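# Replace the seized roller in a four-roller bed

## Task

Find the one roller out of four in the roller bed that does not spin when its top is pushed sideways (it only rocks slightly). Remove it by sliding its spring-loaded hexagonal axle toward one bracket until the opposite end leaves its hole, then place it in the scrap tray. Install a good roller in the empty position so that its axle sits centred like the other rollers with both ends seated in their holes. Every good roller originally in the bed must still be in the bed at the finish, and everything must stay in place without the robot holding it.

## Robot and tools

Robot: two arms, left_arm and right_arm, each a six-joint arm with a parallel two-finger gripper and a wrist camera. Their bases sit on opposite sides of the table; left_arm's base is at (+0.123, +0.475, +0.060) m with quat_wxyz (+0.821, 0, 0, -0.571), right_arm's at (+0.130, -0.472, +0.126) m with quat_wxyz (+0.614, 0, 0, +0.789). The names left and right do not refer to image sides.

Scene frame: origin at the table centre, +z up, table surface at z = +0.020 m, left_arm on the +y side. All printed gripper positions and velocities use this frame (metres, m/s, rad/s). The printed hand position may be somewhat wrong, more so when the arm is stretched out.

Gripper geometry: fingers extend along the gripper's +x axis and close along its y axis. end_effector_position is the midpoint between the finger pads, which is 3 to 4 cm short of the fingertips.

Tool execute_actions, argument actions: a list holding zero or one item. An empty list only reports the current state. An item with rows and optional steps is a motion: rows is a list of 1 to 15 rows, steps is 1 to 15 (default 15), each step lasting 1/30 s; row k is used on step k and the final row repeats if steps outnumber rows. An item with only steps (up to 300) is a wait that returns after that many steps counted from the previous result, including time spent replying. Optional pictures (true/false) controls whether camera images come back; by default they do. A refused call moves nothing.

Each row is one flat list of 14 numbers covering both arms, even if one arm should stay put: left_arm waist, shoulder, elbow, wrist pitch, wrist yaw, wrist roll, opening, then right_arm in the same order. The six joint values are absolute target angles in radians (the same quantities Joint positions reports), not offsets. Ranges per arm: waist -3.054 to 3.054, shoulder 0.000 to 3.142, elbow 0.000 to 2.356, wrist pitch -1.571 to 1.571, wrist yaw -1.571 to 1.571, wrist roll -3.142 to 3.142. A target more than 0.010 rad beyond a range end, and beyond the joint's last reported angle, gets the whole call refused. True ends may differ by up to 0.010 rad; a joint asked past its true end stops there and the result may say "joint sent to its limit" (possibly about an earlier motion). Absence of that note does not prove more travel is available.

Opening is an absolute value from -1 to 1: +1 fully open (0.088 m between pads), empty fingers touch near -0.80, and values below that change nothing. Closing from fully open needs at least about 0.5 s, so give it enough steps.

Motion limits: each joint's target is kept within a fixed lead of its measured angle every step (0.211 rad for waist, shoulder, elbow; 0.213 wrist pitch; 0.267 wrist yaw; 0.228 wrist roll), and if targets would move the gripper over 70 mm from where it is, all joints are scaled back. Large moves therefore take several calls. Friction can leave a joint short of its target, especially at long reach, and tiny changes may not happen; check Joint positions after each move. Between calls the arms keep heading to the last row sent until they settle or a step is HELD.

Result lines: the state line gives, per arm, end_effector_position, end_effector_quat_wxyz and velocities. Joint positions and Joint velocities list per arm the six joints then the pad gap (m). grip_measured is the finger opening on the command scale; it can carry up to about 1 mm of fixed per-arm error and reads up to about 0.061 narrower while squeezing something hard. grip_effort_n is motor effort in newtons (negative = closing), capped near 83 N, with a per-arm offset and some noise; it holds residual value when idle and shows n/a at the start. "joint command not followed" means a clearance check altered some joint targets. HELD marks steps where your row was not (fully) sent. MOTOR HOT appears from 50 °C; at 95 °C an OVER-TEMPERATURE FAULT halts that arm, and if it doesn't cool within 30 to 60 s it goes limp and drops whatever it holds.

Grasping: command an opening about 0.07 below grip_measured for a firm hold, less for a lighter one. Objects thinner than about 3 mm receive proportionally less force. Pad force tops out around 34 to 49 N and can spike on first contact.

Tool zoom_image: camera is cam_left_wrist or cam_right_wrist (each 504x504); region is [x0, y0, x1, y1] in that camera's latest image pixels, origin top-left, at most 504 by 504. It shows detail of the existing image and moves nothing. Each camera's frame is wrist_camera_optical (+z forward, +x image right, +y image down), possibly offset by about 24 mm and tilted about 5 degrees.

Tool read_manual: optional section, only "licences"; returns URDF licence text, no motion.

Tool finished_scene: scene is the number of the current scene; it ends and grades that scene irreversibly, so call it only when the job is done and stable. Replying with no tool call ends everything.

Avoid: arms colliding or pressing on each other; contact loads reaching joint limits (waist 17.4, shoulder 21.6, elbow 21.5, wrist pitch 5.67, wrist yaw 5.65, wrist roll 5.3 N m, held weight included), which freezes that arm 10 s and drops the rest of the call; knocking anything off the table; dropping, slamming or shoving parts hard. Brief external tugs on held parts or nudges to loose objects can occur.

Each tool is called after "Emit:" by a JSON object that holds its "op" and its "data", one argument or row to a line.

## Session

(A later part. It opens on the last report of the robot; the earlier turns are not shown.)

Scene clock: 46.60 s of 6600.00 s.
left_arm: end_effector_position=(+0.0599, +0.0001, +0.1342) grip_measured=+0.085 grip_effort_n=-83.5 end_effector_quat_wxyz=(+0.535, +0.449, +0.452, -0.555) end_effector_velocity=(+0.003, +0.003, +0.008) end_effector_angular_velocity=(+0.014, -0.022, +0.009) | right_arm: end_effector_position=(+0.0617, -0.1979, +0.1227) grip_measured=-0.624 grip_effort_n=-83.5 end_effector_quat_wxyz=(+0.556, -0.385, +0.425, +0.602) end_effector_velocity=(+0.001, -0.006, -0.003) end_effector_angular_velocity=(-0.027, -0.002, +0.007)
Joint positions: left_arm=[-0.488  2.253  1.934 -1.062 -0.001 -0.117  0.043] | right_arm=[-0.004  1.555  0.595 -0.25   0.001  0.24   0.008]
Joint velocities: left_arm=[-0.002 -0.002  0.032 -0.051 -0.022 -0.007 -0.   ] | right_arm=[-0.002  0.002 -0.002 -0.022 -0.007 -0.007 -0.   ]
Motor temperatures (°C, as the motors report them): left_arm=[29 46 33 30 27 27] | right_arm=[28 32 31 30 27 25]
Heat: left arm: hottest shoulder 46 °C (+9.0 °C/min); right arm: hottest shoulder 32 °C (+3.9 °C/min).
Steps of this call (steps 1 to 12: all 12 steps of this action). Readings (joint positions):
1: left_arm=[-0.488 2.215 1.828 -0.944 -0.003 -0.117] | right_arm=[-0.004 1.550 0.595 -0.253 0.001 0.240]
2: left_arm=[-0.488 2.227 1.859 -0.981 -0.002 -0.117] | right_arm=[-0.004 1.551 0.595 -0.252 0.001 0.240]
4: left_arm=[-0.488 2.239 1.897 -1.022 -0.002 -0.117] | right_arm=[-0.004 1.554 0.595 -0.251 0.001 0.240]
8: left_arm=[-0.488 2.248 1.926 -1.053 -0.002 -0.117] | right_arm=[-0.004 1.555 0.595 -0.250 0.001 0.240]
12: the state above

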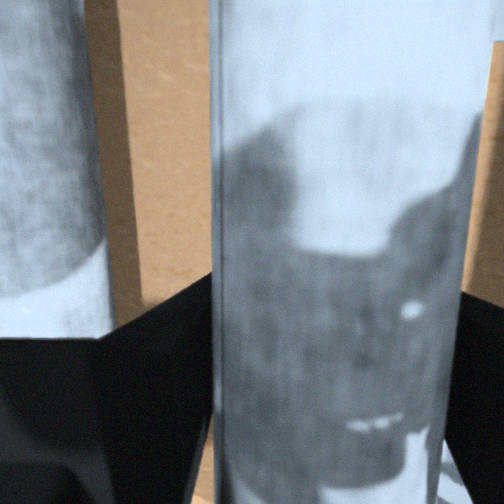

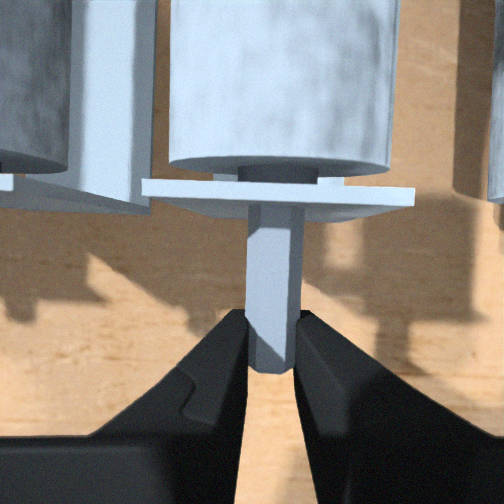

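Emit:
{"op": "execute_actions", "data": {
  "actions": [
    {"rows":[[-0.488,2.225,1.96,-1.075,0,-0.115,0,-0.016,1.625,0.655,-0.245,0,0.225,-0.75]],"steps":12}
  ],
  "pictures": false
}}

Emit:
{"op": "execute_actions", "data": {
  "actions": [
    {"rows":[[-0.488,2.245,2.03,-1.15,0,-0.115,0,-0.016,1.625,0.655,-0.245,0,0.225,-0.2]],"steps":8}
  ],
  "pictures": false
}}

Emit:
{"op": "execute_actions", "data": {
  "actions": [
    {"rows":[[-0.488,2.27,2.10,-1.24,0,-0.115,0,0,1.3,0.5,-0.3,0,0.225,0.6]],"steps":12}
  ],
  "pictures": false
}}

Emit:
{"op": "execute_actions", "data": {
  "actions": [
    {"rows":[[-0.488,2.27,2.10,-1.24,0,-0.115,0,0.05,0.6,0.45,-0.4,0,0,1]],"steps":15}
  ]
}}

Scene clock: 55.77 s of 6600.00 s.
left_arm: end_effector_position=(+0.0599, +0.0003, +0.1350) grip_measured=+0.085 grip_effort_n=-83.5 end_effector_quat_wxyz=(+0.535, +0.450, +0.453, -0.554) end_effector_velocity=(-0.002, -0.001, +0.003) end_effector_angular_velocity=(-0.011, +0.010, +0.003) | right_arm: end_effector_position=(+0.0619, -0.1786, +0.1227) grip_measured=-0.624 grip_effort_n=-83.5 end_effector_quat_wxyz=(+0.562, -0.381, +0.420, +0.602) end_effector_velocity=(+0.002, -0.000, -0.001) end_effector_angular_velocity=(-0.004, -0.016, +0.015)
Joint positions: left_arm=[-0.488  2.254  1.939 -1.068 -0.001 -0.117  0.043] | right_arm=[-0.018  1.619  0.655 -0.234  0.005  0.229  0.008]
Joint velocities: left_arm=[-0.002 -0.007 -0.002  0.007  0.007 -0.007 -0.   ] | right_arm=[-0.002  0.002  0.002 -0.007  0.007 -0.022 -0.   ]
Motor temperatures (°C, as the motors report them): left_arm=[29 52 35 30 27 27] | right_arm=[28 32 31 31 27 25]
Heat: left arm: hottest shoulder 52 °C (+14.0 °C/min); right arm: hottest shoulder 32 °C (+3.2 °C/min). Fold the left arm in close to its base before you think long.
MOTOR HOT: a motor of the left arm reached 50 °C. Now the hottest motor of the left arm, joint 2 (shoulder), reports 52 °C. The temperature limit of the motors' drives, at which the controller stops that arm, is 95 °C. To cool a motor, set the load down, stop pushing, or move to a pose that needs little force.
Steps of this call (steps 1 to 15: the robot went on to your last target; steps 16 to 90: nothing new was sent; then 5.77 s passed at rest; steps 91 to 102: all 12 steps of this action). Readings (joint positions):
91: left_arm=[-0.488 2.254 1.937 -1.065 -0.001 -0.117] | right_arm=[-0.004 1.563 0.599 -0.251 0.001 0.239]
92: left_arm=[-0.488 2.254 1.937 -1.065 -0.001 -0.117] | right_arm=[-0.005 1.575 0.610 -0.255 0.002 0.237]
94: left_arm=[-0.488 2.254 1.939 -1.069 -0.001 -0.117] | right_arm=[-0.012 1.597 0.632 -0.242 0.005 0.233]
98: left_arm=[-0.488 2.254 1.939 -1.067 -0.001 -0.117] | right_arm=[-0.018 1.616 0.652 -0.235 0.005 0.230]
102: the state above

Scene clock: 56.03 s of 6600.00 s.
left_arm: end_effector_position=(+0.0602, +0.0045, +0.1436) grip_measured=+0.085 grip_effort_n=-83.5 end_effector_quat_wxyz=(+0.528, +0.459, +0.460, -0.547) end_effector_velocity=(-0.002, +0.017, +0.010) end_effector_angular_velocity=(+0.076, -0.004, -0.016) | right_arm: end_effector_position=(+0.0623, -0.1816, +0.1208) grip_measured=-0.258 grip_effort_n=18.4 end_effector_quat_wxyz=(+0.558, -0.387, +0.424, +0.599) end_effector_velocity=(+0.002, -0.004, -0.002) end_effector_angular_velocity=(-0.021, -0.006, +0.016)
Joint positions: left_arm=[-0.488  2.263  1.993 -1.144 -0.    -0.116  0.043] | right_arm=[-0.018  1.622  0.655 -0.247  0.003  0.227  0.026]
Joint velocities: left_arm=[-0.007 -0.002  0.046 -0.125  0.007  0.007 -0.   ] | right_arm=[-0.007  0.002  0.002 -0.022 -0.007 -0.022  0.023]
Motor temperatures (°C, as the motors report them): left_arm=[29 53 35 30 27 27] | right_arm=[28 32 31 31 27 25]
Heat: left arm: hottest shoulder 53 °C (+15.0 °C/min); right arm: hottest shoulder 32 °C (+3.2 °C/min). Fold the left arm in close to its base before you think long.
MOTOR HOT: still on. Now the hottest motor of the left arm, joint 2 (shoulder), reports 53 °C; a drive's own limit is 95 °C.
Steps of this call (steps 1 to 8: all 8 steps of this action). Readings (joint positions):
1: left_arm=[-0.488 2.255 1.946 -1.074 -0.001 -0.117] | right_arm=[-0.018 1.619 0.655 -0.234 0.005 0.229]
2: left_arm=[-0.487 2.260 1.961 -1.091 -0.001 -0.117] | right_arm=[-0.018 1.620 0.655 -0.236 0.005 0.228]
4: left_arm=[-0.488 2.263 1.977 -1.131 -0.001 -0.116] | right_arm=[-0.018 1.621 0.655 -0.248 0.003 0.227]
8: the state above

Scene clock: 56.43 s of 6600.00 s.
left_arm: end_effector_position=(+0.0607, +0.0089, +0.1521) grip_measured=+0.085 grip_effort_n=-83.5 end_effector_quat_wxyz=(+0.520, +0.471, +0.469, -0.536) end_effector_velocity=(+0.002, +0.002, -0.007) end_effector_angular_velocity=(+0.029, -0.023, +0.022) | right_arm: end_effector_position=(+0.0658, -0.2131, +0.1564) grip_measured=+0.571 grip_effort_n=17.9 end_effector_quat_wxyz=(+0.569, -0.349, +0.395, +0.631) end_effector_velocity=(+0.005, -0.027, -0.009) end_effector_angular_velocity=(-0.047, -0.002, -0.001)
Joint positions: left_arm=[-0.488  2.285  2.068 -1.238 -0.    -0.116  0.043] | right_arm=[-0.004  1.317  0.516 -0.297  0.002  0.227  0.067]
Joint velocities: left_arm=[-0.002  0.022  0.012 -0.022 -0.022 -0.022  0.   ] | right_arm=[ 0.002 -0.076 -0.071 -0.051 -0.007  0.007  0.011]
Motor temperatures (°C, as the motors report them): left_arm=[29 53 35 30 27 27] | right_arm=[28 32 31 31 27 25]
Heat: left arm: hottest shoulder 53 °C (+14.9 °C/min); right arm: hottest shoulder 32 °C (+3.2 °C/min). Fold the left arm in close to its base before you think long.
MOTOR HOT: still on. Now the hottest motor of the left arm, joint 2 (shoulder), reports 53 °C; a drive's own limit is 95 °C.
Steps of this call (steps 1 to 12: all 12 steps of this action). Readings (joint positions):
1: left_arm=[-0.488 2.266 2.003 -1.159 -0.000 -0.116] | right_arm=[-0.018 1.604 0.642 -0.245 0.003 0.227]
2: left_arm=[-0.488 2.274 2.022 -1.179 -0.000 -0.116] | right_arm=[-0.015 1.565 0.613 -0.256 0.003 0.227]
4: left_arm=[-0.488 2.282 2.045 -1.209 -0.000 -0.116] | right_arm=[-0.009 1.460 0.555 -0.289 0.002 0.227]
8: left_arm=[-0.488 2.282 2.063 -1.233 -0.000 -0.116] | right_arm=[-0.005 1.344 0.524 -0.292 0.002 0.227]
12: the state above

Scene clock: 56.93 s of 6600.00 s.
left_arm: end_effector_position=(+0.0607, +0.0089, +0.1518) grip_measured=+0.085 grip_effort_n=-83.5 end_effector_quat_wxyz=(+0.520, +0.472, +0.470, -0.536) end_effector_velocity=(+0.000, +0.001, +0.002) end_effector_angular_velocity=(+0.002, -0.007, +0.006) | right_arm: end_effector_position=(+0.0594, -0.2382, +0.2813) grip_measured=+0.981 grip_effort_n=17.9 end_effector_quat_wxyz=(+0.571, -0.231, +0.174, +0.768) end_effector_velocity=(+0.007, -0.034, +0.141) end_effector_angular_velocity=(+0.602, +0.176, +0.028)
Joint positions: left_arm=[-0.488  2.287  2.071 -1.24  -0.    -0.116  0.043] | right_arm=[ 0.045  0.656  0.464 -0.396  0.001  0.005  0.087]
Joint velocities: left_arm=[-0.002 -0.002  0.002 -0.007 -0.007 -0.007 -0.   ] | right_arm=[-0.002 -0.637 -0.002 -0.007 -0.022 -0.022  0.002]
Motor temperatures (°C, as the motors report them): left_arm=[29 53 35 30 27 27] | right_arm=[28 32 31 31 27 25]
Heat: left arm: hottest shoulder 53 °C (+14.8 °C/min); right arm: hottest shoulder 32 °C (+3.2 °C/min). Fold the left arm in close to its base before you think long.
MOTOR HOT: still on. Now the hottest motor of the left arm, joint 2 (shoulder), reports 53 °C; a drive's own limit is 95 °C.
Steps of this call (steps 1 to 15: all 15 steps of this action). Readings (joint positions):
1: left_arm=[-0.488 2.285 2.069 -1.238 -0.000 -0.116] | right_arm=[-0.002 1.296 0.509 -0.306 0.003 0.196]
2: left_arm=[-0.488 2.286 2.069 -1.239 -0.000 -0.116] | right_arm=[0.009 1.256 0.496 -0.336 0.003 0.141]
4: left_arm=[-0.488 2.287 2.069 -1.239 -0.000 -0.116] | right_arm=[0.030 1.152 0.471 -0.371 0.001 0.076]
8: left_arm=[-0.488 2.287 2.071 -1.240 -0.000 -0.116] | right_arm=[0.042 0.959 0.464 -0.388 0.001 0.024]
15: the state above

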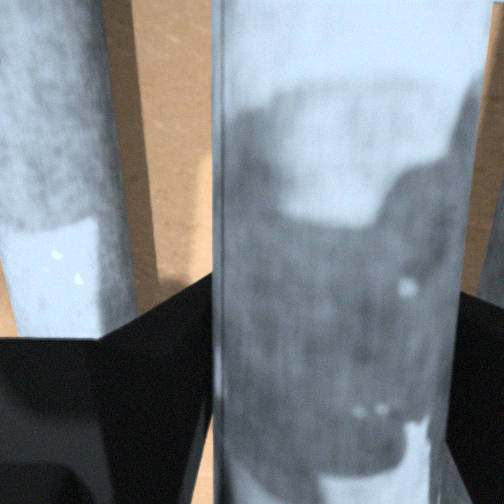

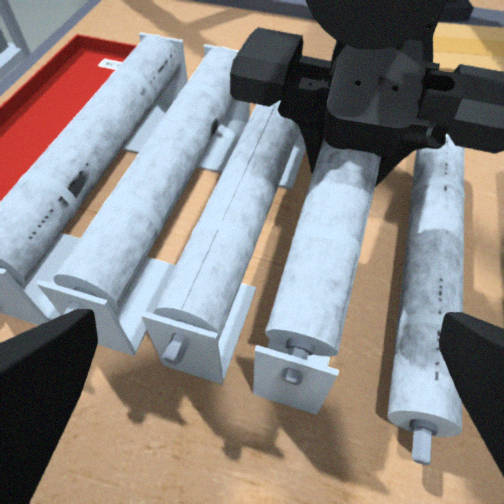

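Emit:
{"op": "execute_actions", "data": {
  "actions": [
    {"rows":[[-0.492,2.175,1.935,-1.195,0,-0.12,0,0.3,0.6,0.6,-0.6,0,0,1]]}
  ]
}}

Scene clock: 59.60 s of 6600.00 s.
left_arm: end_effector_position=(+0.0623, +0.0306, +0.1395) grip_measured=+0.085 grip_effort_n=-83.5 end_effector_quat_wxyz=(+0.510, +0.485, +0.479, -0.525) end_effector_velocity=(-0.002, +0.002, +0.022) end_effector_angular_velocity=(-0.040, +0.013, +0.004) | right_arm: end_effector_position=(+0.0130, -0.2784, +0.3068) grip_measured=+0.986 grip_effort_n=17.9 end_effector_quat_wxyz=(+0.468, -0.264, +0.150, +0.830) end_effector_velocity=(-0.003, -0.006, +0.001) end_effector_angular_velocity=(-0.014, -0.010, +0.032)
Joint positions: left_arm=[-0.491  2.228  1.928 -1.199 -0.    -0.117  0.043] | right_arm=[ 0.294  0.601  0.58  -0.597 -0.002  0.001  0.087]
Joint velocities: left_arm=[-0.002 -0.056 -0.007 -0.007  0.007 -0.007  0.   ] | right_arm=[ 0.022 -0.002  0.017 -0.037 -0.007 -0.007 -0.   ]
Motor temperatures (°C, as the motors report them): left_arm=[29 54 35 30 27 27] | right_arm=[28 31 31 31 27 25]
Heat: left arm: hottest shoulder 54 °C (+15.1 °C/min); right arm: hottest shoulder 31 °C (+2.0 °C/min). Fold the left arm in close to its base before you think long.
MOTOR HOT: still on. Now the hottest motor of the left arm, joint 2 (shoulder), reports 54 °C; a drive's own limit is 95 °C.
Steps of this call (steps 1 to 30: the robot went on to your last target; steps 31 to 65: nothing new was sent; steps 66 to 80: all 15 steps of this action). Readings (joint positions):
66: left_arm=[-0.489 2.284 2.059 -1.233 -0.000 -0.116] | right_arm=[0.058 0.604 0.470 -0.420 0.008 0.002]
67: left_arm=[-0.489 2.270 2.030 -1.213 -0.000 -0.116] | right_arm=[0.106 0.604 0.492 -0.480 0.009 0.002]
69: left_arm=[-0.490 2.248 1.984 -1.213 -0.000 -0.116] | right_arm=[0.201 0.604 0.527 -0.531 -0.002 0.002]
73: left_arm=[-0.491 2.235 1.940 -1.206 -0.000 -0.117] | right_arm=[0.273 0.601 0.573 -0.577 -0.002 0.001]
80: the state above

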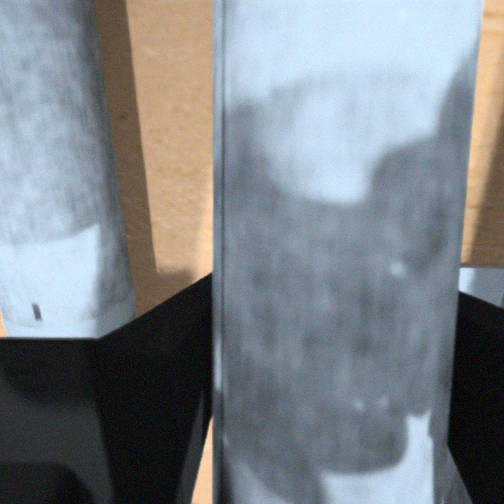

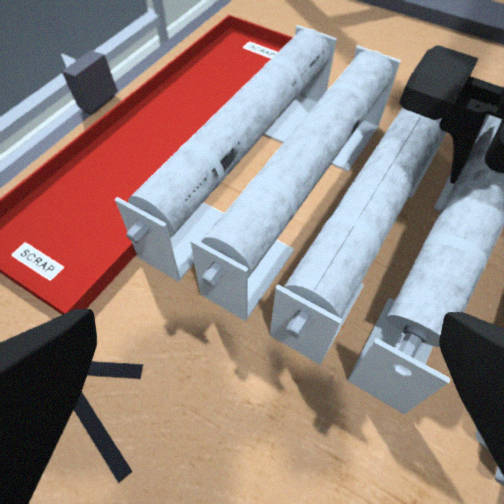

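Emit:
{"op": "execute_actions", "data": {
  "actions": [
    {"rows":[[-0.492,2.07,1.935,-1.27,0,-0.12,0,0.5,0.7,0.8,-0.8,0,0,1]],"steps":12}
  ],
  "pictures": false
}}

Emit:
{"op": "execute_actions", "data": {
  "actions": [
    {"rows":[[-0.55,1.9,1.9,-1.3,0,-0.2,0,0.6,0.9,1,-0.8,0,0,1]],"steps":12}
  ],
  "pictures": false
}}

Emit:
{"op": "execute_actions", "data": {
  "actions": [
    {"rows":[[-0.8,1.85,1.9,-1.3,0,-0.45,0,0.65,0.9,1,-0.75,0,0,1]]}
  ],
  "pictures": false
}}

Emit:
{"op": "execute_actions", "data": {
  "actions": [
    {"rows":[[-1.05,1.85,1.9,-1.3,-0.1,-0.7,0,0.65,0.9,1,-0.75,0,0,1]]}
  ]
}}

Scene clock: 64.63 s of 6600.00 s.
left_arm: end_effector_position=(+0.0646, +0.0475, +0.1896) grip_measured=+0.085 grip_effort_n=-83.5 end_effector_quat_wxyz=(+0.521, +0.470, +0.468, -0.538) end_effector_velocity=(+0.001, +0.008, -0.001) end_effector_angular_velocity=(+0.035, -0.011, +0.006) | right_arm: end_effector_position=(-0.0196, -0.3086, +0.3360) grip_measured=+0.986 grip_effort_n=17.4 end_effector_quat_wxyz=(+0.378, -0.318, +0.141, +0.858) end_effector_velocity=(-0.003, -0.008, -0.022) end_effector_angular_velocity=(-0.081, -0.088, +0.041)
Joint positions: left_arm=[-0.491  2.1    1.919 -1.268 -0.    -0.117  0.043] | right_arm=[ 0.491  0.694  0.778 -0.794 -0.002  0.002  0.087]
Joint velocities: left_arm=[-0.002 -0.002 -0.002 -0.037 -0.007 -0.007 -0.   ] | right_arm=[ 0.042  0.051 -0.002 -0.066  0.007 -0.007  0.   ]
Motor temperatures (°C, as the motors report them): left_arm=[29 58 36 30 27 27] | right_arm=[28 31 32 31 27 25]
Heat: left arm: hottest shoulder 58 °C (+19.1 °C/min); right arm: hottest elbow 32 °C (+2.0 °C/min). Fold the left arm in close to its base before you think long.
MOTOR HOT: still on. Now the hottest motor of the left arm, joint 2 (shoulder), reports 58 °C; a drive's own limit is 95 °C.
Steps of this call (steps 1 to 15: the robot went on to your last target; steps 16 to 90: nothing new was sent; then 1.63 s passed at rest; steps 91 to 102: all 12 steps of this action). Readings (joint positions):
91: left_arm=[-0.491 2.216 1.927 -1.199 -0.000 -0.117] | right_arm=[0.307 0.609 0.596 -0.620 0.005 0.002]
92: left_arm=[-0.491 2.206 1.925 -1.210 -0.000 -0.117] | right_arm=[0.352 0.630 0.634 -0.686 0.008 0.002]
94: left_arm=[-0.491 2.179 1.919 -1.253 -0.000 -0.117] | right_arm=[0.430 0.668 0.704 -0.727 -0.002 0.002]
98: left_arm=[-0.491 2.119 1.918 -1.262 -0.000 -0.117] | right_arm=[0.480 0.684 0.773 -0.775 -0.002 0.002]
102: the state above

Scene clock: 65.03 s of 6600.00 s.
left_arm: end_effector_position=(+0.0421, +0.0748, +0.2499) grip_measured=+0.085 grip_effort_n=-83.5 end_effector_quat_wxyz=(+0.540, +0.429, +0.450, -0.567) end_effector_velocity=(+0.013, +0.003, +0.017) end_effector_angular_velocity=(-0.034, +0.015, +0.093) | right_arm: end_effector_position=(-0.0624, -0.3001, +0.3728) grip_measured=+0.986 grip_effort_n=17.4 end_effector_quat_wxyz=(+0.334, -0.326, +0.125, +0.876) end_effector_velocity=(-0.008, +0.003, -0.012) end_effector_angular_velocity=(-0.021, -0.056, +0.026)
Joint positions: left_arm=[-0.554  1.922  1.886 -1.301  0.003 -0.194  0.043] | right_arm=[ 0.594  0.891  0.977 -0.798  0.001  0.002  0.087]
Joint velocities: left_arm=[ 0.027 -0.046 -0.002 -0.007 -0.007 -0.066 -0.   ] | right_arm=[ 0.017  0.056  0.007 -0.007  0.007 -0.022 -0.   ]
Motor temperatures (°C, as the motors report them): left_arm=[29 59 36 30 27 27] | right_arm=[28 31 32 31 27 25]
Heat: left arm: hottest shoulder 59 °C (+20.3 °C/min); right arm: hottest elbow 32 °C (+2.0 °C/min). Fold the left arm in close to its base before you think long.
MOTOR HOT: still on. Now the hottest motor of the left arm, joint 2 (shoulder), reports 59 °C; a drive's own limit is 95 °C.
Steps of this call (steps 1 to 12: all 12 steps of this action). Readings (joint positions):
1: left_arm=[-0.492 2.090 1.917 -1.268 -0.001 -0.124] | right_arm=[0.498 0.711 0.791 -0.803 0.001 0.002]
2: left_arm=[-0.497 2.079 1.908 -1.271 -0.004 -0.143] | right_arm=[0.521 0.750 0.828 -0.819 0.003 0.002]
4: left_arm=[-0.515 2.045 1.890 -1.298 -0.005 -0.168] | right_arm=[0.561 0.831 0.908 -0.791 0.001 0.002]
8: left_arm=[-0.549 1.962 1.885 -1.298 0.003 -0.187] | right_arm=[0.588 0.876 0.969 -0.796 0.001 0.002]
12: the state above

Scene clock: 65.53 s of 6600.00 s.
left_arm: end_effector_position=(-0.0534, +0.1115, +0.2607) grip_measured=+0.085 grip_effort_n=-83.5 end_effector_quat_wxyz=(+0.523, +0.412, +0.465, -0.584) end_effector_velocity=(+0.067, -0.033, +0.004) end_effector_angular_velocity=(-0.050, -0.064, +0.223) | right_arm: end_effector_position=(-0.0767, -0.3058, +0.3813) grip_measured=+0.986 grip_effort_n=17.4 end_effector_quat_wxyz=(+0.314, -0.309, +0.109, +0.891) end_effector_velocity=(-0.005, +0.001, +0.006) end_effector_angular_velocity=(+0.024, +0.028, +0.013)
Joint positions: left_arm=[-0.806  1.892  1.883 -1.305  0.003 -0.442  0.043] | right_arm=[ 0.646  0.896  0.983 -0.754  0.001  0.002  0.087]
Joint velocities: left_arm=[ 0.149 -0.012 -0.002  0.007 -0.095 -0.051 -0.   ] | right_arm=[ 0.002 -0.002 -0.002  0.037 -0.007 -0.007 -0.001]
Motor temperatures (°C, as the motors report them): left_arm=[29 59 36 30 27 27] | right_arm=[28 31 32 31 27 25]
Heat: left arm: hottest shoulder 59 °C (+20.2 °C/min); right arm: hottest elbow 32 °C (+2.0 °C/min). Fold the left arm in close to its base before you think long.
MOTOR HOT: still on. Now the hottest motor of the left arm, joint 2 (shoulder), reports 59 °C; a drive's own limit is 95 °C.
Steps of this call (steps 1 to 15: all 15 steps of this action). Readings (joint positions):
1: left_arm=[-0.558 1.920 1.886 -1.301 -0.003 -0.213] | right_arm=[0.598 0.893 0.977 -0.796 0.002 0.002]
2: left_arm=[-0.576 1.920 1.886 -1.303 -0.022 -0.262] | right_arm=[0.610 0.894 0.977 -0.786 0.002 0.002]
4: left_arm=[-0.633 1.920 1.884 -1.305 -0.021 -0.333] | right_arm=[0.630 0.896 0.980 -0.769 0.001 0.002]
8: left_arm=[-0.772 1.911 1.883 -1.304 0.011 -0.408] | right_arm=[0.642 0.896 0.983 -0.758 0.001 0.002]
15: the state above

Scene clock: 66.03 s of 6600.00 s.
left_arm: end_effector_position=(-0.1253, +0.1564, +0.2614) grip_measured=+0.085 grip_effort_n=-83.5 end_effector_quat_wxyz=(+0.538, +0.406, +0.457, -0.581) end_effector_velocity=(+0.057, -0.042, +0.001) end_effector_angular_velocity=(-0.049, -0.062, +0.213) | right_arm: end_effector_position=(-0.0768, -0.3057, +0.3814) grip_measured=+0.986 grip_effort_n=17.4 end_effector_quat_wxyz=(+0.314, -0.309, +0.109, +0.891) end_effector_velocity=(+0.004, -0.001, -0.004) end_effector_angular_velocity=(-0.006, -0.024, -0.004)
Joint positions: left_arm=[-1.052  1.891  1.883 -1.305 -0.094 -0.694  0.043] | right_arm=[ 0.646  0.896  0.983 -0.753  0.001  0.002  0.087]
Joint velocities: left_arm=[ 0.139 -0.002 -0.002 -0.007 -0.095 -0.051 -0.   ] | right_arm=[-0.002 -0.002 -0.002 -0.022  0.007 -0.007 -0.   ]
Motor temperatures (°C, as the motors report them): left_arm=[29 59 36 30 27 27] | right_arm=[28 31 32 31 27 25]
Heat: left arm: hottest shoulder 59 °C (+20.3 °C/min); right arm: hottest elbow 32 °C (+2.0 °C/min). Fold the left arm in close to its base before you think long.
MOTOR HOT: still on. Now the hottest motor of the left arm, joint 2 (shoulder), reports 59 °C; a drive's own limit is 95 °C.
Steps of this call (steps 1 to 15: all 15 steps of this action). Readings (joint positions):
1: left_arm=[-0.809 1.891 1.883 -1.305 -0.015 -0.468] | right_arm=[0.646 0.896 0.983 -0.754 0.001 0.002]
2: left_arm=[-0.833 1.891 1.883 -1.305 -0.062 -0.528] | right_arm=[0.646 0.896 0.983 -0.754 0.001 0.002]
4: left_arm=[-0.899 1.891 1.883 -1.306 -0.081 -0.603] | right_arm=[0.646 0.896 0.983 -0.754 0.001 0.002]
8: left_arm=[-1.039 1.891 1.883 -1.304 -0.069 -0.664] | right_arm=[0.646 0.896 0.983 -0.754 0.001 0.002]
15: the state above

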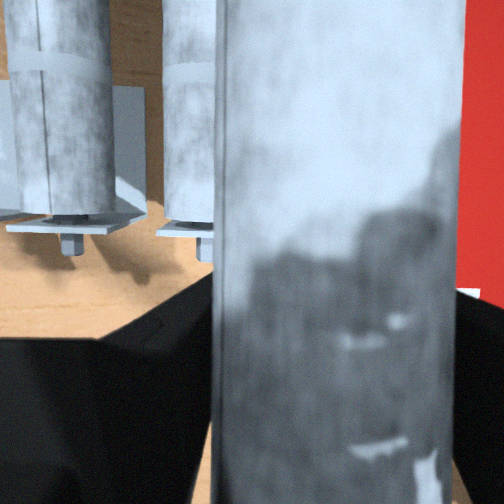

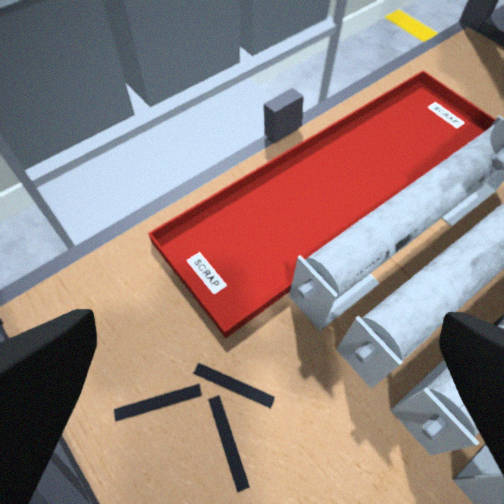

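Emit:
{"op": "execute_actions", "data": {
  "actions": [
    {"rows":[[-1.15,2.05,2.12,-1.15,-0.2,-0.75,0,0.65,0.9,1,-0.65,0,0,1]]}
  ],
  "pictures": false
}}

Emit:
{"op": "execute_actions", "data": {
  "actions": [
    {"rows":[[-1.19,2.22,2.3,-1.05,-0.26,-0.77,0,0.65,0.9,1,-0.65,0,0,1]]}
  ],
  "pictures": false
}}

Emit:
{"op": "execute_actions", "data": {
  "actions": [
    {"rows":[[-1.19,2.35,2.32,-1.0,-0.26,-0.77,0,0.65,0.9,1,-0.65,0,0,1]]}
  ]
}}

Scene clock: 74.27 s of 6600.00 s.
left_arm: end_effector_position=(-0.2001, +0.1219, +0.2603) grip_measured=+0.085 grip_effort_n=-83.5 end_effector_quat_wxyz=(+0.550, +0.346, +0.418, -0.635) end_effector_velocity=(+0.025, -0.024, +0.014) end_effector_angular_velocity=(-0.036, +0.001, +0.096) | right_arm: end_effector_position=(-0.0870, -0.2977, +0.3999) grip_measured=+0.986 grip_effort_n=17.4 end_effector_quat_wxyz=(+0.319, -0.264, +0.093, +0.905) end_effector_velocity=(+0.000, +0.002, +0.007) end_effector_angular_velocity=(+0.037, +0.011, +0.003)
Joint positions: left_arm=[-1.154  2.07   2.08  -1.164 -0.186 -0.746  0.043] | right_arm=[ 0.646  0.899  0.987 -0.655  0.001  0.002  0.087]
Joint velocities: left_arm=[ 0.061 -0.002  0.042 -0.022 -0.037 -0.022 -0.   ] | right_arm=[-0.002 -0.007  0.002  0.022  0.007 -0.022 -0.   ]
Motor temperatures (°C, as the motors report them): left_arm=[29 61 36 30 27 27] | right_arm=[28 30 33 32 27 25]
Heat: left arm: hottest shoulder 61 °C (+22.2 °C/min); right arm: hottest elbow 33 °C (+3.0 °C/min). Fold the left arm in close to its base before you think long.
MOTOR HOT: still on. Now the hottest motor of the left arm, joint 2 (shoulder), reports 61 °C; a drive's own limit is 95 °C.
Steps of this call (steps 1 to 15: the robot went on to your last target; steps 16 to 90: nothing new was sent; then 4.73 s passed at rest; steps 91 to 105: all 15 steps of this action). Readings (joint positions):
91: left_arm=[-1.051 1.901 1.894 -1.307 -0.103 -0.702] | right_arm=[0.646 0.896 0.983 -0.745 0.001 0.002]
92: left_arm=[-1.063 1.925 1.925 -1.303 -0.133 -0.716] | right_arm=[0.646 0.897 0.983 -0.721 0.001 0.002]
94: left_arm=[-1.091 1.982 1.997 -1.207 -0.163 -0.730] | right_arm=[0.646 0.899 0.985 -0.684 0.001 0.002]
98: left_arm=[-1.146 2.052 2.067 -1.173 -0.173 -0.740] | right_arm=[0.646 0.899 0.987 -0.664 0.001 0.002]
105: the state above

Scene clock: 74.77 s of 6600.00 s.
left_arm: end_effector_position=(-0.2500, +0.0907, +0.2447) grip_measured=+0.085 grip_effort_n=-83.5 end_effector_quat_wxyz=(+0.559, +0.303, +0.399, -0.661) end_effector_velocity=(+0.005, -0.008, +0.017) end_effector_angular_velocity=(-0.044, +0.017, +0.044) | right_arm: end_effector_position=(-0.0871, -0.2976, +0.4002) grip_measured=+0.986 grip_effort_n=17.4 end_effector_quat_wxyz=(+0.319, -0.263, +0.093, +0.906) end_effector_velocity=(-0.002, -0.000, -0.000) end_effector_angular_velocity=(-0.012, +0.013, +0.007)
Joint positions: left_arm=[-1.193  2.248  2.256 -1.067 -0.243 -0.767  0.043] | right_arm=[ 0.646  0.899  0.987 -0.653  0.001  0.002  0.087]
Joint velocities: left_arm=[ 0.007 -0.007  0.037 -0.007 -0.037 -0.022 -0.   ] | right_arm=[-0.007  0.002 -0.002  0.007 -0.022  0.007  0.   ]
Motor temperatures (°C, as the motors report them): left_arm=[29 61 37 30 27 27] | right_arm=[28 30 33 32 27 25]
Heat: left arm: hottest shoulder 61 °C (+22.0 °C/min); right arm: hottest elbow 33 °C (+3.0 °C/min). Fold the left arm in close to its base before you think long.
MOTOR HOT: still on. Now the hottest motor of the left arm, joint 2 (shoulder), reports 61 °C; a drive's own limit is 95 °C.
Steps of this call (steps 1 to 15: all 15 steps of this action). Readings (joint positions):
1: left_arm=[-1.154 2.083 2.097 -1.170 -0.192 -0.750] | right_arm=[0.646 0.899 0.987 -0.655 0.001 0.002]
2: left_arm=[-1.157 2.111 2.137 -1.164 -0.214 -0.758] | right_arm=[0.646 0.899 0.987 -0.654 0.001 0.002]
4: left_arm=[-1.163 2.168 2.208 -1.071 -0.235 -0.762] | right_arm=[0.646 0.899 0.987 -0.654 0.001 0.002]
8: left_arm=[-1.185 2.223 2.250 -1.077 -0.242 -0.766] | right_arm=[0.646 0.899 0.987 -0.653 0.001 0.002]
15: the state above

Scene clock: 75.27 s of 6600.00 s.
left_arm: end_effector_position=(-0.2660, +0.0741, +0.1889) grip_measured=+0.085 grip_effort_n=-83.5 end_effector_quat_wxyz=(+0.563, +0.323, +0.399, -0.648) end_effector_velocity=(-0.000, -0.012, +0.007) end_effector_angular_velocity=(-0.070, +0.004, +0.019) | right_arm: end_effector_position=(-0.0871, -0.2976, +0.4002) grip_measured=+0.986 grip_effort_n=17.4 end_effector_quat_wxyz=(+0.319, -0.263, +0.093, +0.906) end_effector_velocity=(-0.002, -0.001, -0.002) end_effector_angular_velocity=(-0.006, +0.002, +0.020)
Joint positions: left_arm=[-1.191  2.39   2.295 -1.014 -0.246 -0.769  0.043] | right_arm=[ 0.646  0.899  0.987 -0.653  0.001  0.002  0.087]
Joint velocities: left_arm=[ 0.002 -0.002 -0.002  0.051 -0.051  0.007 -0.   ] | right_arm=[-0.002  0.002 -0.007  0.007 -0.022 -0.007 -0.   ]
Motor temperatures (°C, as the motors report them): left_arm=[29 61 37 30 27 27] | right_arm=[28 30 33 33 27 25]
Heat: left arm: hottest shoulder 61 °C (+22.2 °C/min); right arm: hottest elbow 33 °C (+3.0 °C/min). Fold the left arm in close to its base before you think long.
MOTOR HOT: still on. Now the hottest motor of the left arm, joint 2 (shoulder), reports 61 °C; a drive's own limit is 95 °C.
Steps of this call (steps 1 to 15: all 15 steps of this action). Readings (joint positions):
1: left_arm=[-1.193 2.257 2.260 -1.066 -0.245 -0.767] | right_arm=[0.646 0.899 0.987 -0.653 0.001 0.002]
2: left_arm=[-1.192 2.271 2.272 -1.055 -0.249 -0.769] | right_arm=[0.646 0.899 0.987 -0.653 0.001 0.002]
4: left_arm=[-1.191 2.303 2.293 -1.012 -0.251 -0.769] | right_arm=[0.646 0.899 0.987 -0.653 0.001 0.002]
8: left_arm=[-1.191 2.357 2.297 -1.019 -0.251 -0.769] | right_arm=[0.646 0.899 0.987 -0.653 0.001 0.002]
15: the state above

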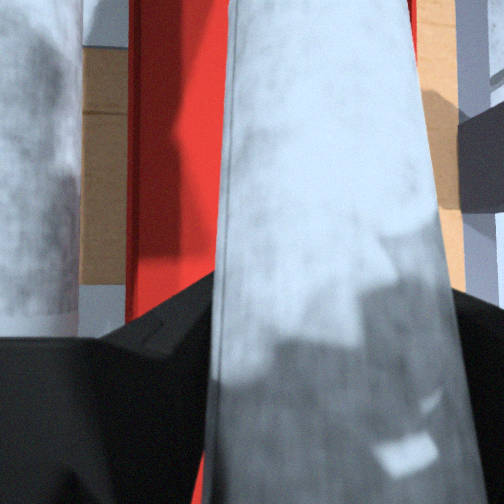

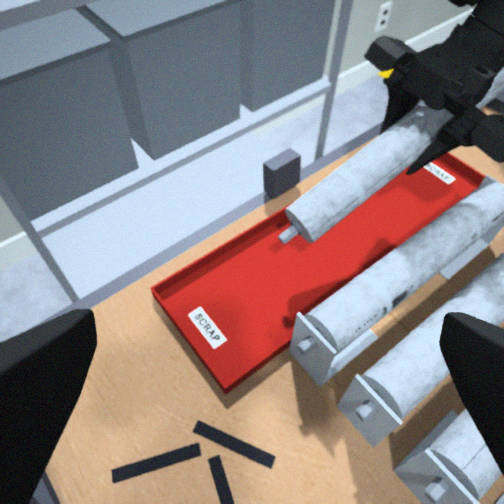

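The roller pivoted favourably. Lowering.

Emit:
{"op": "execute_actions", "data": {
  "actions": [
    {"rows":[[-1.18,2.45,2.33,-0.93,-0.32,-0.76,-0.05,0.46,0.9,1,-0.6,0,0,1]]}
  ],
  "pictures": false
}}

Emit:
{"op": "execute_actions", "data": {
  "actions": [
    {"rows":[[-1.175,2.54,2.33,-0.85,-0.36,-0.75,-0.05,0.46,0.9,1,-0.6,0,0,1]]}
  ]
}}

Scene clock: 79.23 s of 6600.00 s.
left_arm: end_effector_position=(-0.2658, +0.0530, +0.1497) grip_measured=+0.085 grip_effort_n=-83.5 end_effector_quat_wxyz=(+0.588, +0.323, +0.382, -0.636) end_effector_velocity=(-0.000, -0.008, +0.009) end_effector_angular_velocity=(-0.063, -0.005, +0.014) | right_arm: end_effector_position=(-0.0559, -0.2570, +0.4092) grip_measured=+0.986 grip_effort_n=17.4 end_effector_quat_wxyz=(+0.402, -0.233, +0.106, +0.879) end_effector_velocity=(+0.004, -0.001, -0.005) end_effector_angular_velocity=(-0.006, -0.026, +0.005)
Joint positions: left_arm=[-1.178  2.484  2.305 -0.943 -0.304 -0.764  0.043] | right_arm=[ 0.466  0.899  0.987 -0.604  0.003  0.     0.087]
Joint velocities: left_arm=[-0.002 -0.007 -0.002  0.037 -0.051  0.007 -0.   ] | right_arm=[-0.012 -0.002 -0.002 -0.022 -0.007 -0.022  0.   ]
Motor temperatures (°C, as the motors report them): left_arm=[29 64 37 31 27 27] | right_arm=[28 30 34 33 27 25]
Heat: left arm: hottest shoulder 64 °C (+25.2 °C/min); right arm: hottest elbow 34 °C (+3.0 °C/min). Fold the left arm in close to its base before you think long.
MOTOR HOT: still on. Now the hottest motor of the left arm, joint 2 (shoulder), reports 64 °C; a drive's own limit is 95 °C.
Steps of this call (steps 1 to 15: the robot went on to your last target; steps 16 to 90: nothing new was sent; then 0.47 s passed at rest; steps 91 to 105: all 15 steps of this action). Readings (joint positions):
91: left_arm=[-1.191 2.394 2.296 -1.009 -0.250 -0.769] | right_arm=[0.635 0.899 0.987 -0.649 -0.007 0.000]
92: left_arm=[-1.191 2.402 2.297 -0.995 -0.264 -0.769] | right_arm=[0.597 0.899 0.987 -0.637 -0.009 0.000]
94: left_arm=[-1.189 2.422 2.303 -0.956 -0.285 -0.766] | right_arm=[0.524 0.899 0.987 -0.618 0.002 0.000]
98: left_arm=[-1.181 2.462 2.305 -0.950 -0.302 -0.765] | right_arm=[0.478 0.899 0.987 -0.609 0.003 0.000]
105: the state above

Scene clock: 79.73 s of 6600.00 s.
left_arm: end_effector_position=(-0.2748, +0.0418, +0.1270) grip_measured=+0.085 grip_effort_n=-83.5 end_effector_quat_wxyz=(+0.597, +0.315, +0.361, -0.643) end_effector_velocity=(-0.005, +0.003, +0.001) end_effector_angular_velocity=(+0.002, +0.022, +0.008) | right_arm: end_effector_position=(-0.0555, -0.2566, +0.4094) grip_measured=+0.986 grip_effort_n=17.4 end_effector_quat_wxyz=(+0.403, -0.232, +0.106, +0.879) end_effector_velocity=(-0.003, -0.003, -0.005) end_effector_angular_velocity=(-0.024, +0.002, +0.018)
Joint positions: left_arm=[-1.185  2.545  2.311 -0.863 -0.347 -0.745  0.043] | right_arm=[ 0.464  0.899  0.987 -0.603  0.003  0.     0.087]
Joint velocities: left_arm=[-0.007 -0.002 -0.002  0.007  0.007 -0.022 -0.   ] | right_arm=[ 0.002  0.002 -0.007 -0.007 -0.022  0.007 -0.   ]
Motor temperatures (°C, as the motors report them): left_arm=[29 64 37 31 27 27] | right_arm=[28 30 34 33 27 25]
Heat: left arm: hottest shoulder 64 °C (+25.4 °C/min); right arm: hottest elbow 34 °C (+3.0 °C/min). Fold the left arm in close to its base before you think long.
MOTOR HOT: still on. Now the hottest motor of the left arm, joint 2 (shoulder), reports 64 °C; a drive's own limit is 95 °C.
Steps of this call (steps 1 to 15: all 15 steps of this action). Readings (joint positions):
1: left_arm=[-1.178 2.487 2.305 -0.938 -0.307 -0.762] | right_arm=[0.465 0.899 0.987 -0.604 0.003 0.000]
2: left_arm=[-1.179 2.493 2.305 -0.919 -0.317 -0.761] | right_arm=[0.465 0.899 0.987 -0.603 0.003 0.000]
4: left_arm=[-1.178 2.512 2.310 -0.876 -0.333 -0.756] | right_arm=[0.465 0.899 0.987 -0.603 0.003 0.000]
8: left_arm=[-1.183 2.543 2.311 -0.874 -0.353 -0.744] | right_arm=[0.464 0.899 0.987 -0.603 0.003 0.000]
15: the state above

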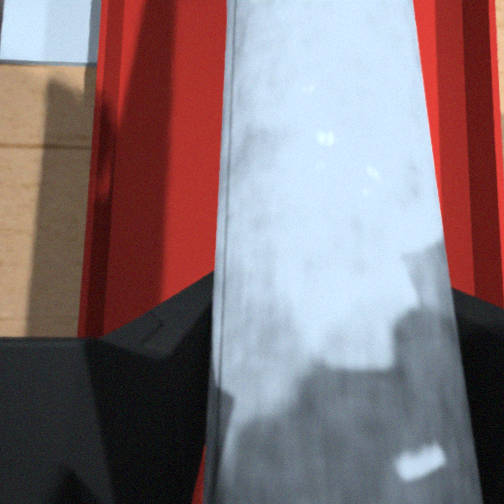

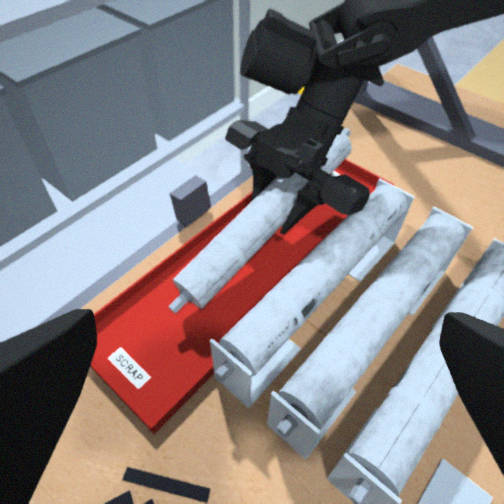

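Emit:
{"op": "execute_actions", "data": {
  "actions": [
    {"rows":[[-1.255,2.52,2.35,-0.86,-0.6,-0.73,-0.05,0.46,0.9,1,-0.6,0,0,1]]}
  ],
  "pictures": false
}}

Emit:
{"op": "execute_actions", "data": {
  "actions": [
    {"rows":[[-1.26,2.6,2.35,-0.8,-0.62,-0.73,-0.05,0.46,0.9,1,-0.6,0,0,1]]}
  ]
}}

Scene clock: 84.00 s of 6600.00 s.
left_arm: end_effector_position=(-0.2824, +0.0538, +0.1393) grip_measured=+0.085 grip_effort_n=-83.5 end_effector_quat_wxyz=(+0.649, +0.311, +0.271, -0.640) end_effector_velocity=(+0.016, -0.013, +0.004) end_effector_angular_velocity=(-0.024, -0.017, +0.049) | right_arm: end_effector_position=(-0.0555, -0.2566, +0.4094) grip_measured=+0.986 grip_effort_n=17.4 end_effector_quat_wxyz=(+0.403, -0.232, +0.106, +0.879) end_effector_velocity=(+0.002, -0.002, -0.005) end_effector_angular_velocity=(-0.015, -0.016, +0.008)
Joint positions: left_arm=[-1.261  2.55   2.317 -0.869 -0.573 -0.733  0.043] | right_arm=[ 0.464  0.899  0.987 -0.603  0.003  0.     0.087]
Joint velocities: left_arm=[ 0.027 -0.002  0.002 -0.007 -0.037 -0.007 -0.   ] | right_arm=[-0.002 -0.002 -0.002 -0.022 -0.007 -0.007  0.   ]
Motor temperatures (°C, as the motors report them): left_arm=[29 66 38 31 27 27] | right_arm=[28 29 34 33 27 25]
Heat: left arm: hottest shoulder 66 °C (+28.2 °C/min); right arm: hottest elbow 34 °C (+3.0 °C/min). Fold the left arm in close to its base before you think long.
MOTOR HOT: still on. Now the hottest motor of the left arm, joint 2 (shoulder), reports 66 °C; a drive's own limit is 95 °C.
Steps of this call (steps 1 to 15: the robot went on to your last target; steps 16 to 90: nothing new was sent; then 0.77 s passed at rest; steps 91 to 105: all 15 steps of this action). Readings (joint positions):
91: left_arm=[-1.188 2.545 2.312 -0.861 -0.365 -0.745] | right_arm=[0.464 0.899 0.987 -0.603 0.003 0.000]
92: left_arm=[-1.198 2.546 2.312 -0.861 -0.430 -0.742] | right_arm=[0.464 0.899 0.987 -0.603 0.003 0.000]
94: left_arm=[-1.216 2.549 2.312 -0.871 -0.508 -0.741] | right_arm=[0.464 0.899 0.987 -0.603 0.003 0.000]
98: left_arm=[-1.247 2.550 2.314 -0.869 -0.555 -0.735] | right_arm=[0.464 0.899 0.987 -0.603 0.003 0.000]
105: the state above

Scene clock: 84.50 s of 6600.00 s.
left_arm: end_effector_position=(-0.2883, +0.0486, +0.1047) grip_measured=+0.085 grip_effort_n=-83.5 end_effector_quat_wxyz=(+0.654, +0.315, +0.262, -0.636) end_effector_velocity=(+0.013, -0.008, +0.003) end_effector_angular_velocity=(-0.050, -0.049, +0.048) | right_arm: end_effector_position=(-0.0555, -0.2566, +0.4094) grip_measured=+0.986 grip_effort_n=17.4 end_effector_quat_wxyz=(+0.403, -0.232, +0.106, +0.879) end_effector_velocity=(+0.002, +0.000, -0.002) end_effector_angular_velocity=(+0.001, -0.012, -0.005)
Joint positions: left_arm=[-1.265  2.628  2.326 -0.811 -0.594 -0.73   0.043] | right_arm=[ 0.464  0.899  0.987 -0.603  0.003  0.     0.087]
Joint velocities: left_arm=[ 0.007  0.002 -0.002 -0.007 -0.081 -0.007  0.   ] | right_arm=[-0.002 -0.002 -0.002 -0.007  0.007 -0.007 -0.   ]
Motor temperatures (°C, as the motors report them): left_arm=[29 66 38 31 27 27] | right_arm=[28 29 34 34 27 25]
Heat: left arm: hottest shoulder 66 °C (+28.4 °C/min); right arm: hottest elbow 34 °C (+2.0 °C/min). Fold the left arm in close to its base before you think long.
MOTOR HOT: still on. Now the hottest motor of the left arm, joint 2 (shoulder), reports 66 °C; a drive's own limit is 95 °C.
Steps of this call (steps 1 to 15: all 15 steps of this action). Readings (joint positions):
1: left_arm=[-1.260 2.554 2.317 -0.868 -0.575 -0.733] | right_arm=[0.464 0.899 0.987 -0.603 0.003 0.000]
2: left_arm=[-1.260 2.561 2.320 -0.855 -0.583 -0.733] | right_arm=[0.464 0.899 0.987 -0.603 0.003 0.000]
4: left_arm=[-1.258 2.579 2.326 -0.822 -0.592 -0.733] | right_arm=[0.464 0.899 0.987 -0.603 0.003 0.000]
8: left_arm=[-1.258 2.612 2.326 -0.818 -0.596 -0.733] | right_arm=[0.464 0.899 0.987 -0.603 0.003 0.000]
15: the state above

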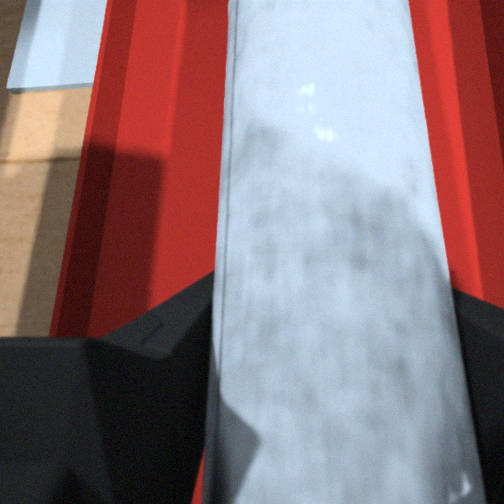

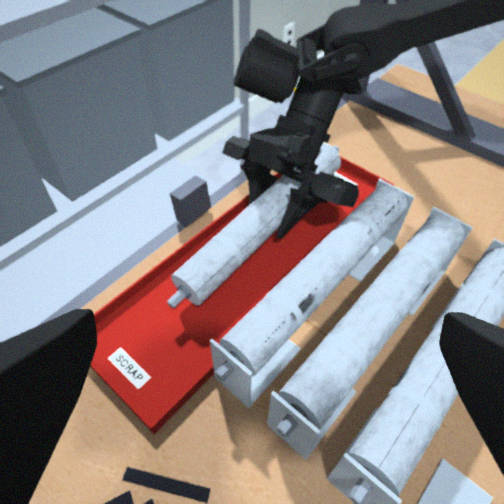

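Emit:
{"op": "execute_actions", "data": {
  "actions": [
    {"rows":[[-1.26,2.64,2.35,-0.79,-0.62,-0.73,-0.05,0.4,1.1,1.2,-0.65,0,0,1]]}
  ],
  "pictures": false
}}

Emit:
{"op": "execute_actions", "data": {
  "actions": [
    {"rows":[[-1.26,2.67,2.35,-0.77,-0.62,-0.73,-0.05,0.4,1.1,1.2,-0.65,0,0,1]],"steps":12}
  ]
}}

Scene clock: 87.60 s of 6600.00 s.
left_arm: end_effector_position=(-0.2860, +0.0464, +0.0874) grip_measured=+0.085 grip_effort_n=-83.5 end_effector_quat_wxyz=(+0.658, +0.323, +0.259, -0.630) end_effector_velocity=(+0.000, +0.001, +0.002) end_effector_angular_velocity=(-0.003, -0.011, -0.005) | right_arm: end_effector_position=(-0.0660, -0.2162, +0.4286) grip_measured=+0.986 grip_effort_n=17.4 end_effector_quat_wxyz=(+0.425, -0.248, +0.123, +0.862) end_effector_velocity=(-0.003, +0.002, +0.008) end_effector_angular_velocity=(+0.022, +0.008, +0.023)
Joint positions: left_arm=[-1.261  2.662  2.326 -0.797 -0.601 -0.73   0.043] | right_arm=[ 0.405  1.093  1.18  -0.648 -0.001  0.     0.087]
Joint velocities: left_arm=[-0.002 -0.002  0.002 -0.007 -0.007  0.007  0.   ] | right_arm=[-0.007  0.007  0.022  0.007 -0.022 -0.022 -0.   ]
Motor temperatures (°C, as the motors report them): left_arm=[29 68 38 32 27 27] | right_arm=[28 29 34 34 27 25]
Heat: left arm: hottest shoulder 68 °C (+29.4 °C/min); right arm: hottest elbow 34 °C (+2.0 °C/min). Fold the left arm in close to its base before you think long.
MOTOR HOT: still on. Now the hottest motor of the left arm, joint 2 (shoulder), reports 68 °C; a drive's own limit is 95 °C.
Steps of this call (steps 1 to 15: the robot went on to your last target; steps 16 to 78: nothing new was sent; steps 79 to 93: all 15 steps of this action). Readings (joint positions):
79: left_arm=[-1.261 2.630 2.326 -0.810 -0.596 -0.730] | right_arm=[0.460 0.918 1.003 -0.617 -0.000 0.000]
80: left_arm=[-1.261 2.633 2.326 -0.807 -0.597 -0.730] | right_arm=[0.447 0.953 1.043 -0.635 -0.002 0.000]
82: left_arm=[-1.261 2.640 2.326 -0.801 -0.597 -0.730] | right_arm=[0.424 1.030 1.121 -0.623 -0.002 0.000]
86: left_arm=[-1.261 2.657 2.326 -0.800 -0.599 -0.730] | right_arm=[0.408 1.080 1.164 -0.644 -0.001 0.000]
93: the state above

Scene clock: 88.00 s of 6600.00 s.
left_arm: end_effector_position=(-0.2876, +0.0447, +0.0835) grip_measured=+0.085 grip_effort_n=-83.5 end_effector_quat_wxyz=(+0.659, +0.318, +0.258, -0.631) end_effector_velocity=(-0.001, +0.003, -0.001) end_effector_angular_velocity=(+0.009, +0.003, -0.000) | right_arm: end_effector_position=(-0.0660, -0.2158, +0.4284) grip_measured=+0.986 grip_effort_n=17.4 end_effector_quat_wxyz=(+0.425, -0.249, +0.123, +0.862) end_effector_velocity=(-0.001, -0.003, +0.000) end_effector_angular_velocity=(-0.005, +0.003, +0.020)
Joint positions: left_arm=[-1.262  2.672  2.326 -0.779 -0.606 -0.73   0.043] | right_arm=[ 0.404  1.095  1.182 -0.649 -0.001  0.     0.087]
Joint velocities: left_arm=[-0.002 -0.002 -0.002 -0.007  0.007 -0.007 -0.   ] | right_arm=[-0.002 -0.002  0.002 -0.007 -0.022 -0.007 -0.   ]
Motor temperatures (°C, as the motors report them): left_arm=[29 68 38 32 27 27] | right_arm=[28 29 34 34 27 25]
Heat: left arm: hottest shoulder 68 °C (+29.2 °C/min); right arm: hottest elbow 34 °C (+2.0 °C/min). Fold the left arm in close to its base before you think long.
MOTOR HOT: still on. Now the hottest motor of the left arm, joint 2 (shoulder), reports 68 °C; a drive's own limit is 95 °C.
Steps of this call (steps 1 to 12: all 12 steps of this action). Readings (joint positions):
1: left_arm=[-1.261 2.663 2.326 -0.797 -0.601 -0.730] | right_arm=[0.404 1.094 1.181 -0.648 -0.001 0.000]
2: left_arm=[-1.261 2.667 2.326 -0.794 -0.602 -0.730] | right_arm=[0.404 1.094 1.181 -0.648 -0.001 0.000]
4: left_arm=[-1.262 2.669 2.326 -0.784 -0.605 -0.730] | right_arm=[0.404 1.095 1.181 -0.648 -0.001 0.000]
8: left_arm=[-1.262 2.672 2.326 -0.779 -0.606 -0.730] | right_arm=[0.404 1.095 1.182 -0.649 -0.001 0.000]
12: the state above

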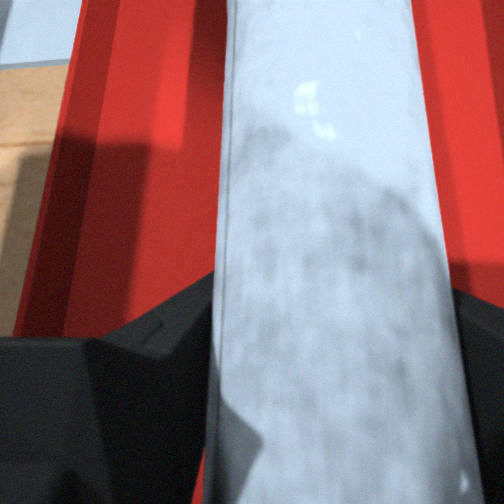

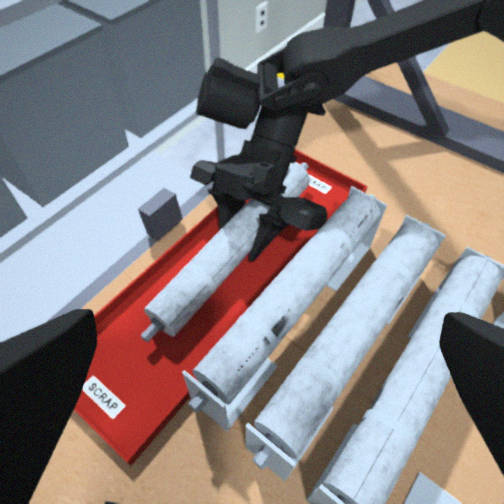

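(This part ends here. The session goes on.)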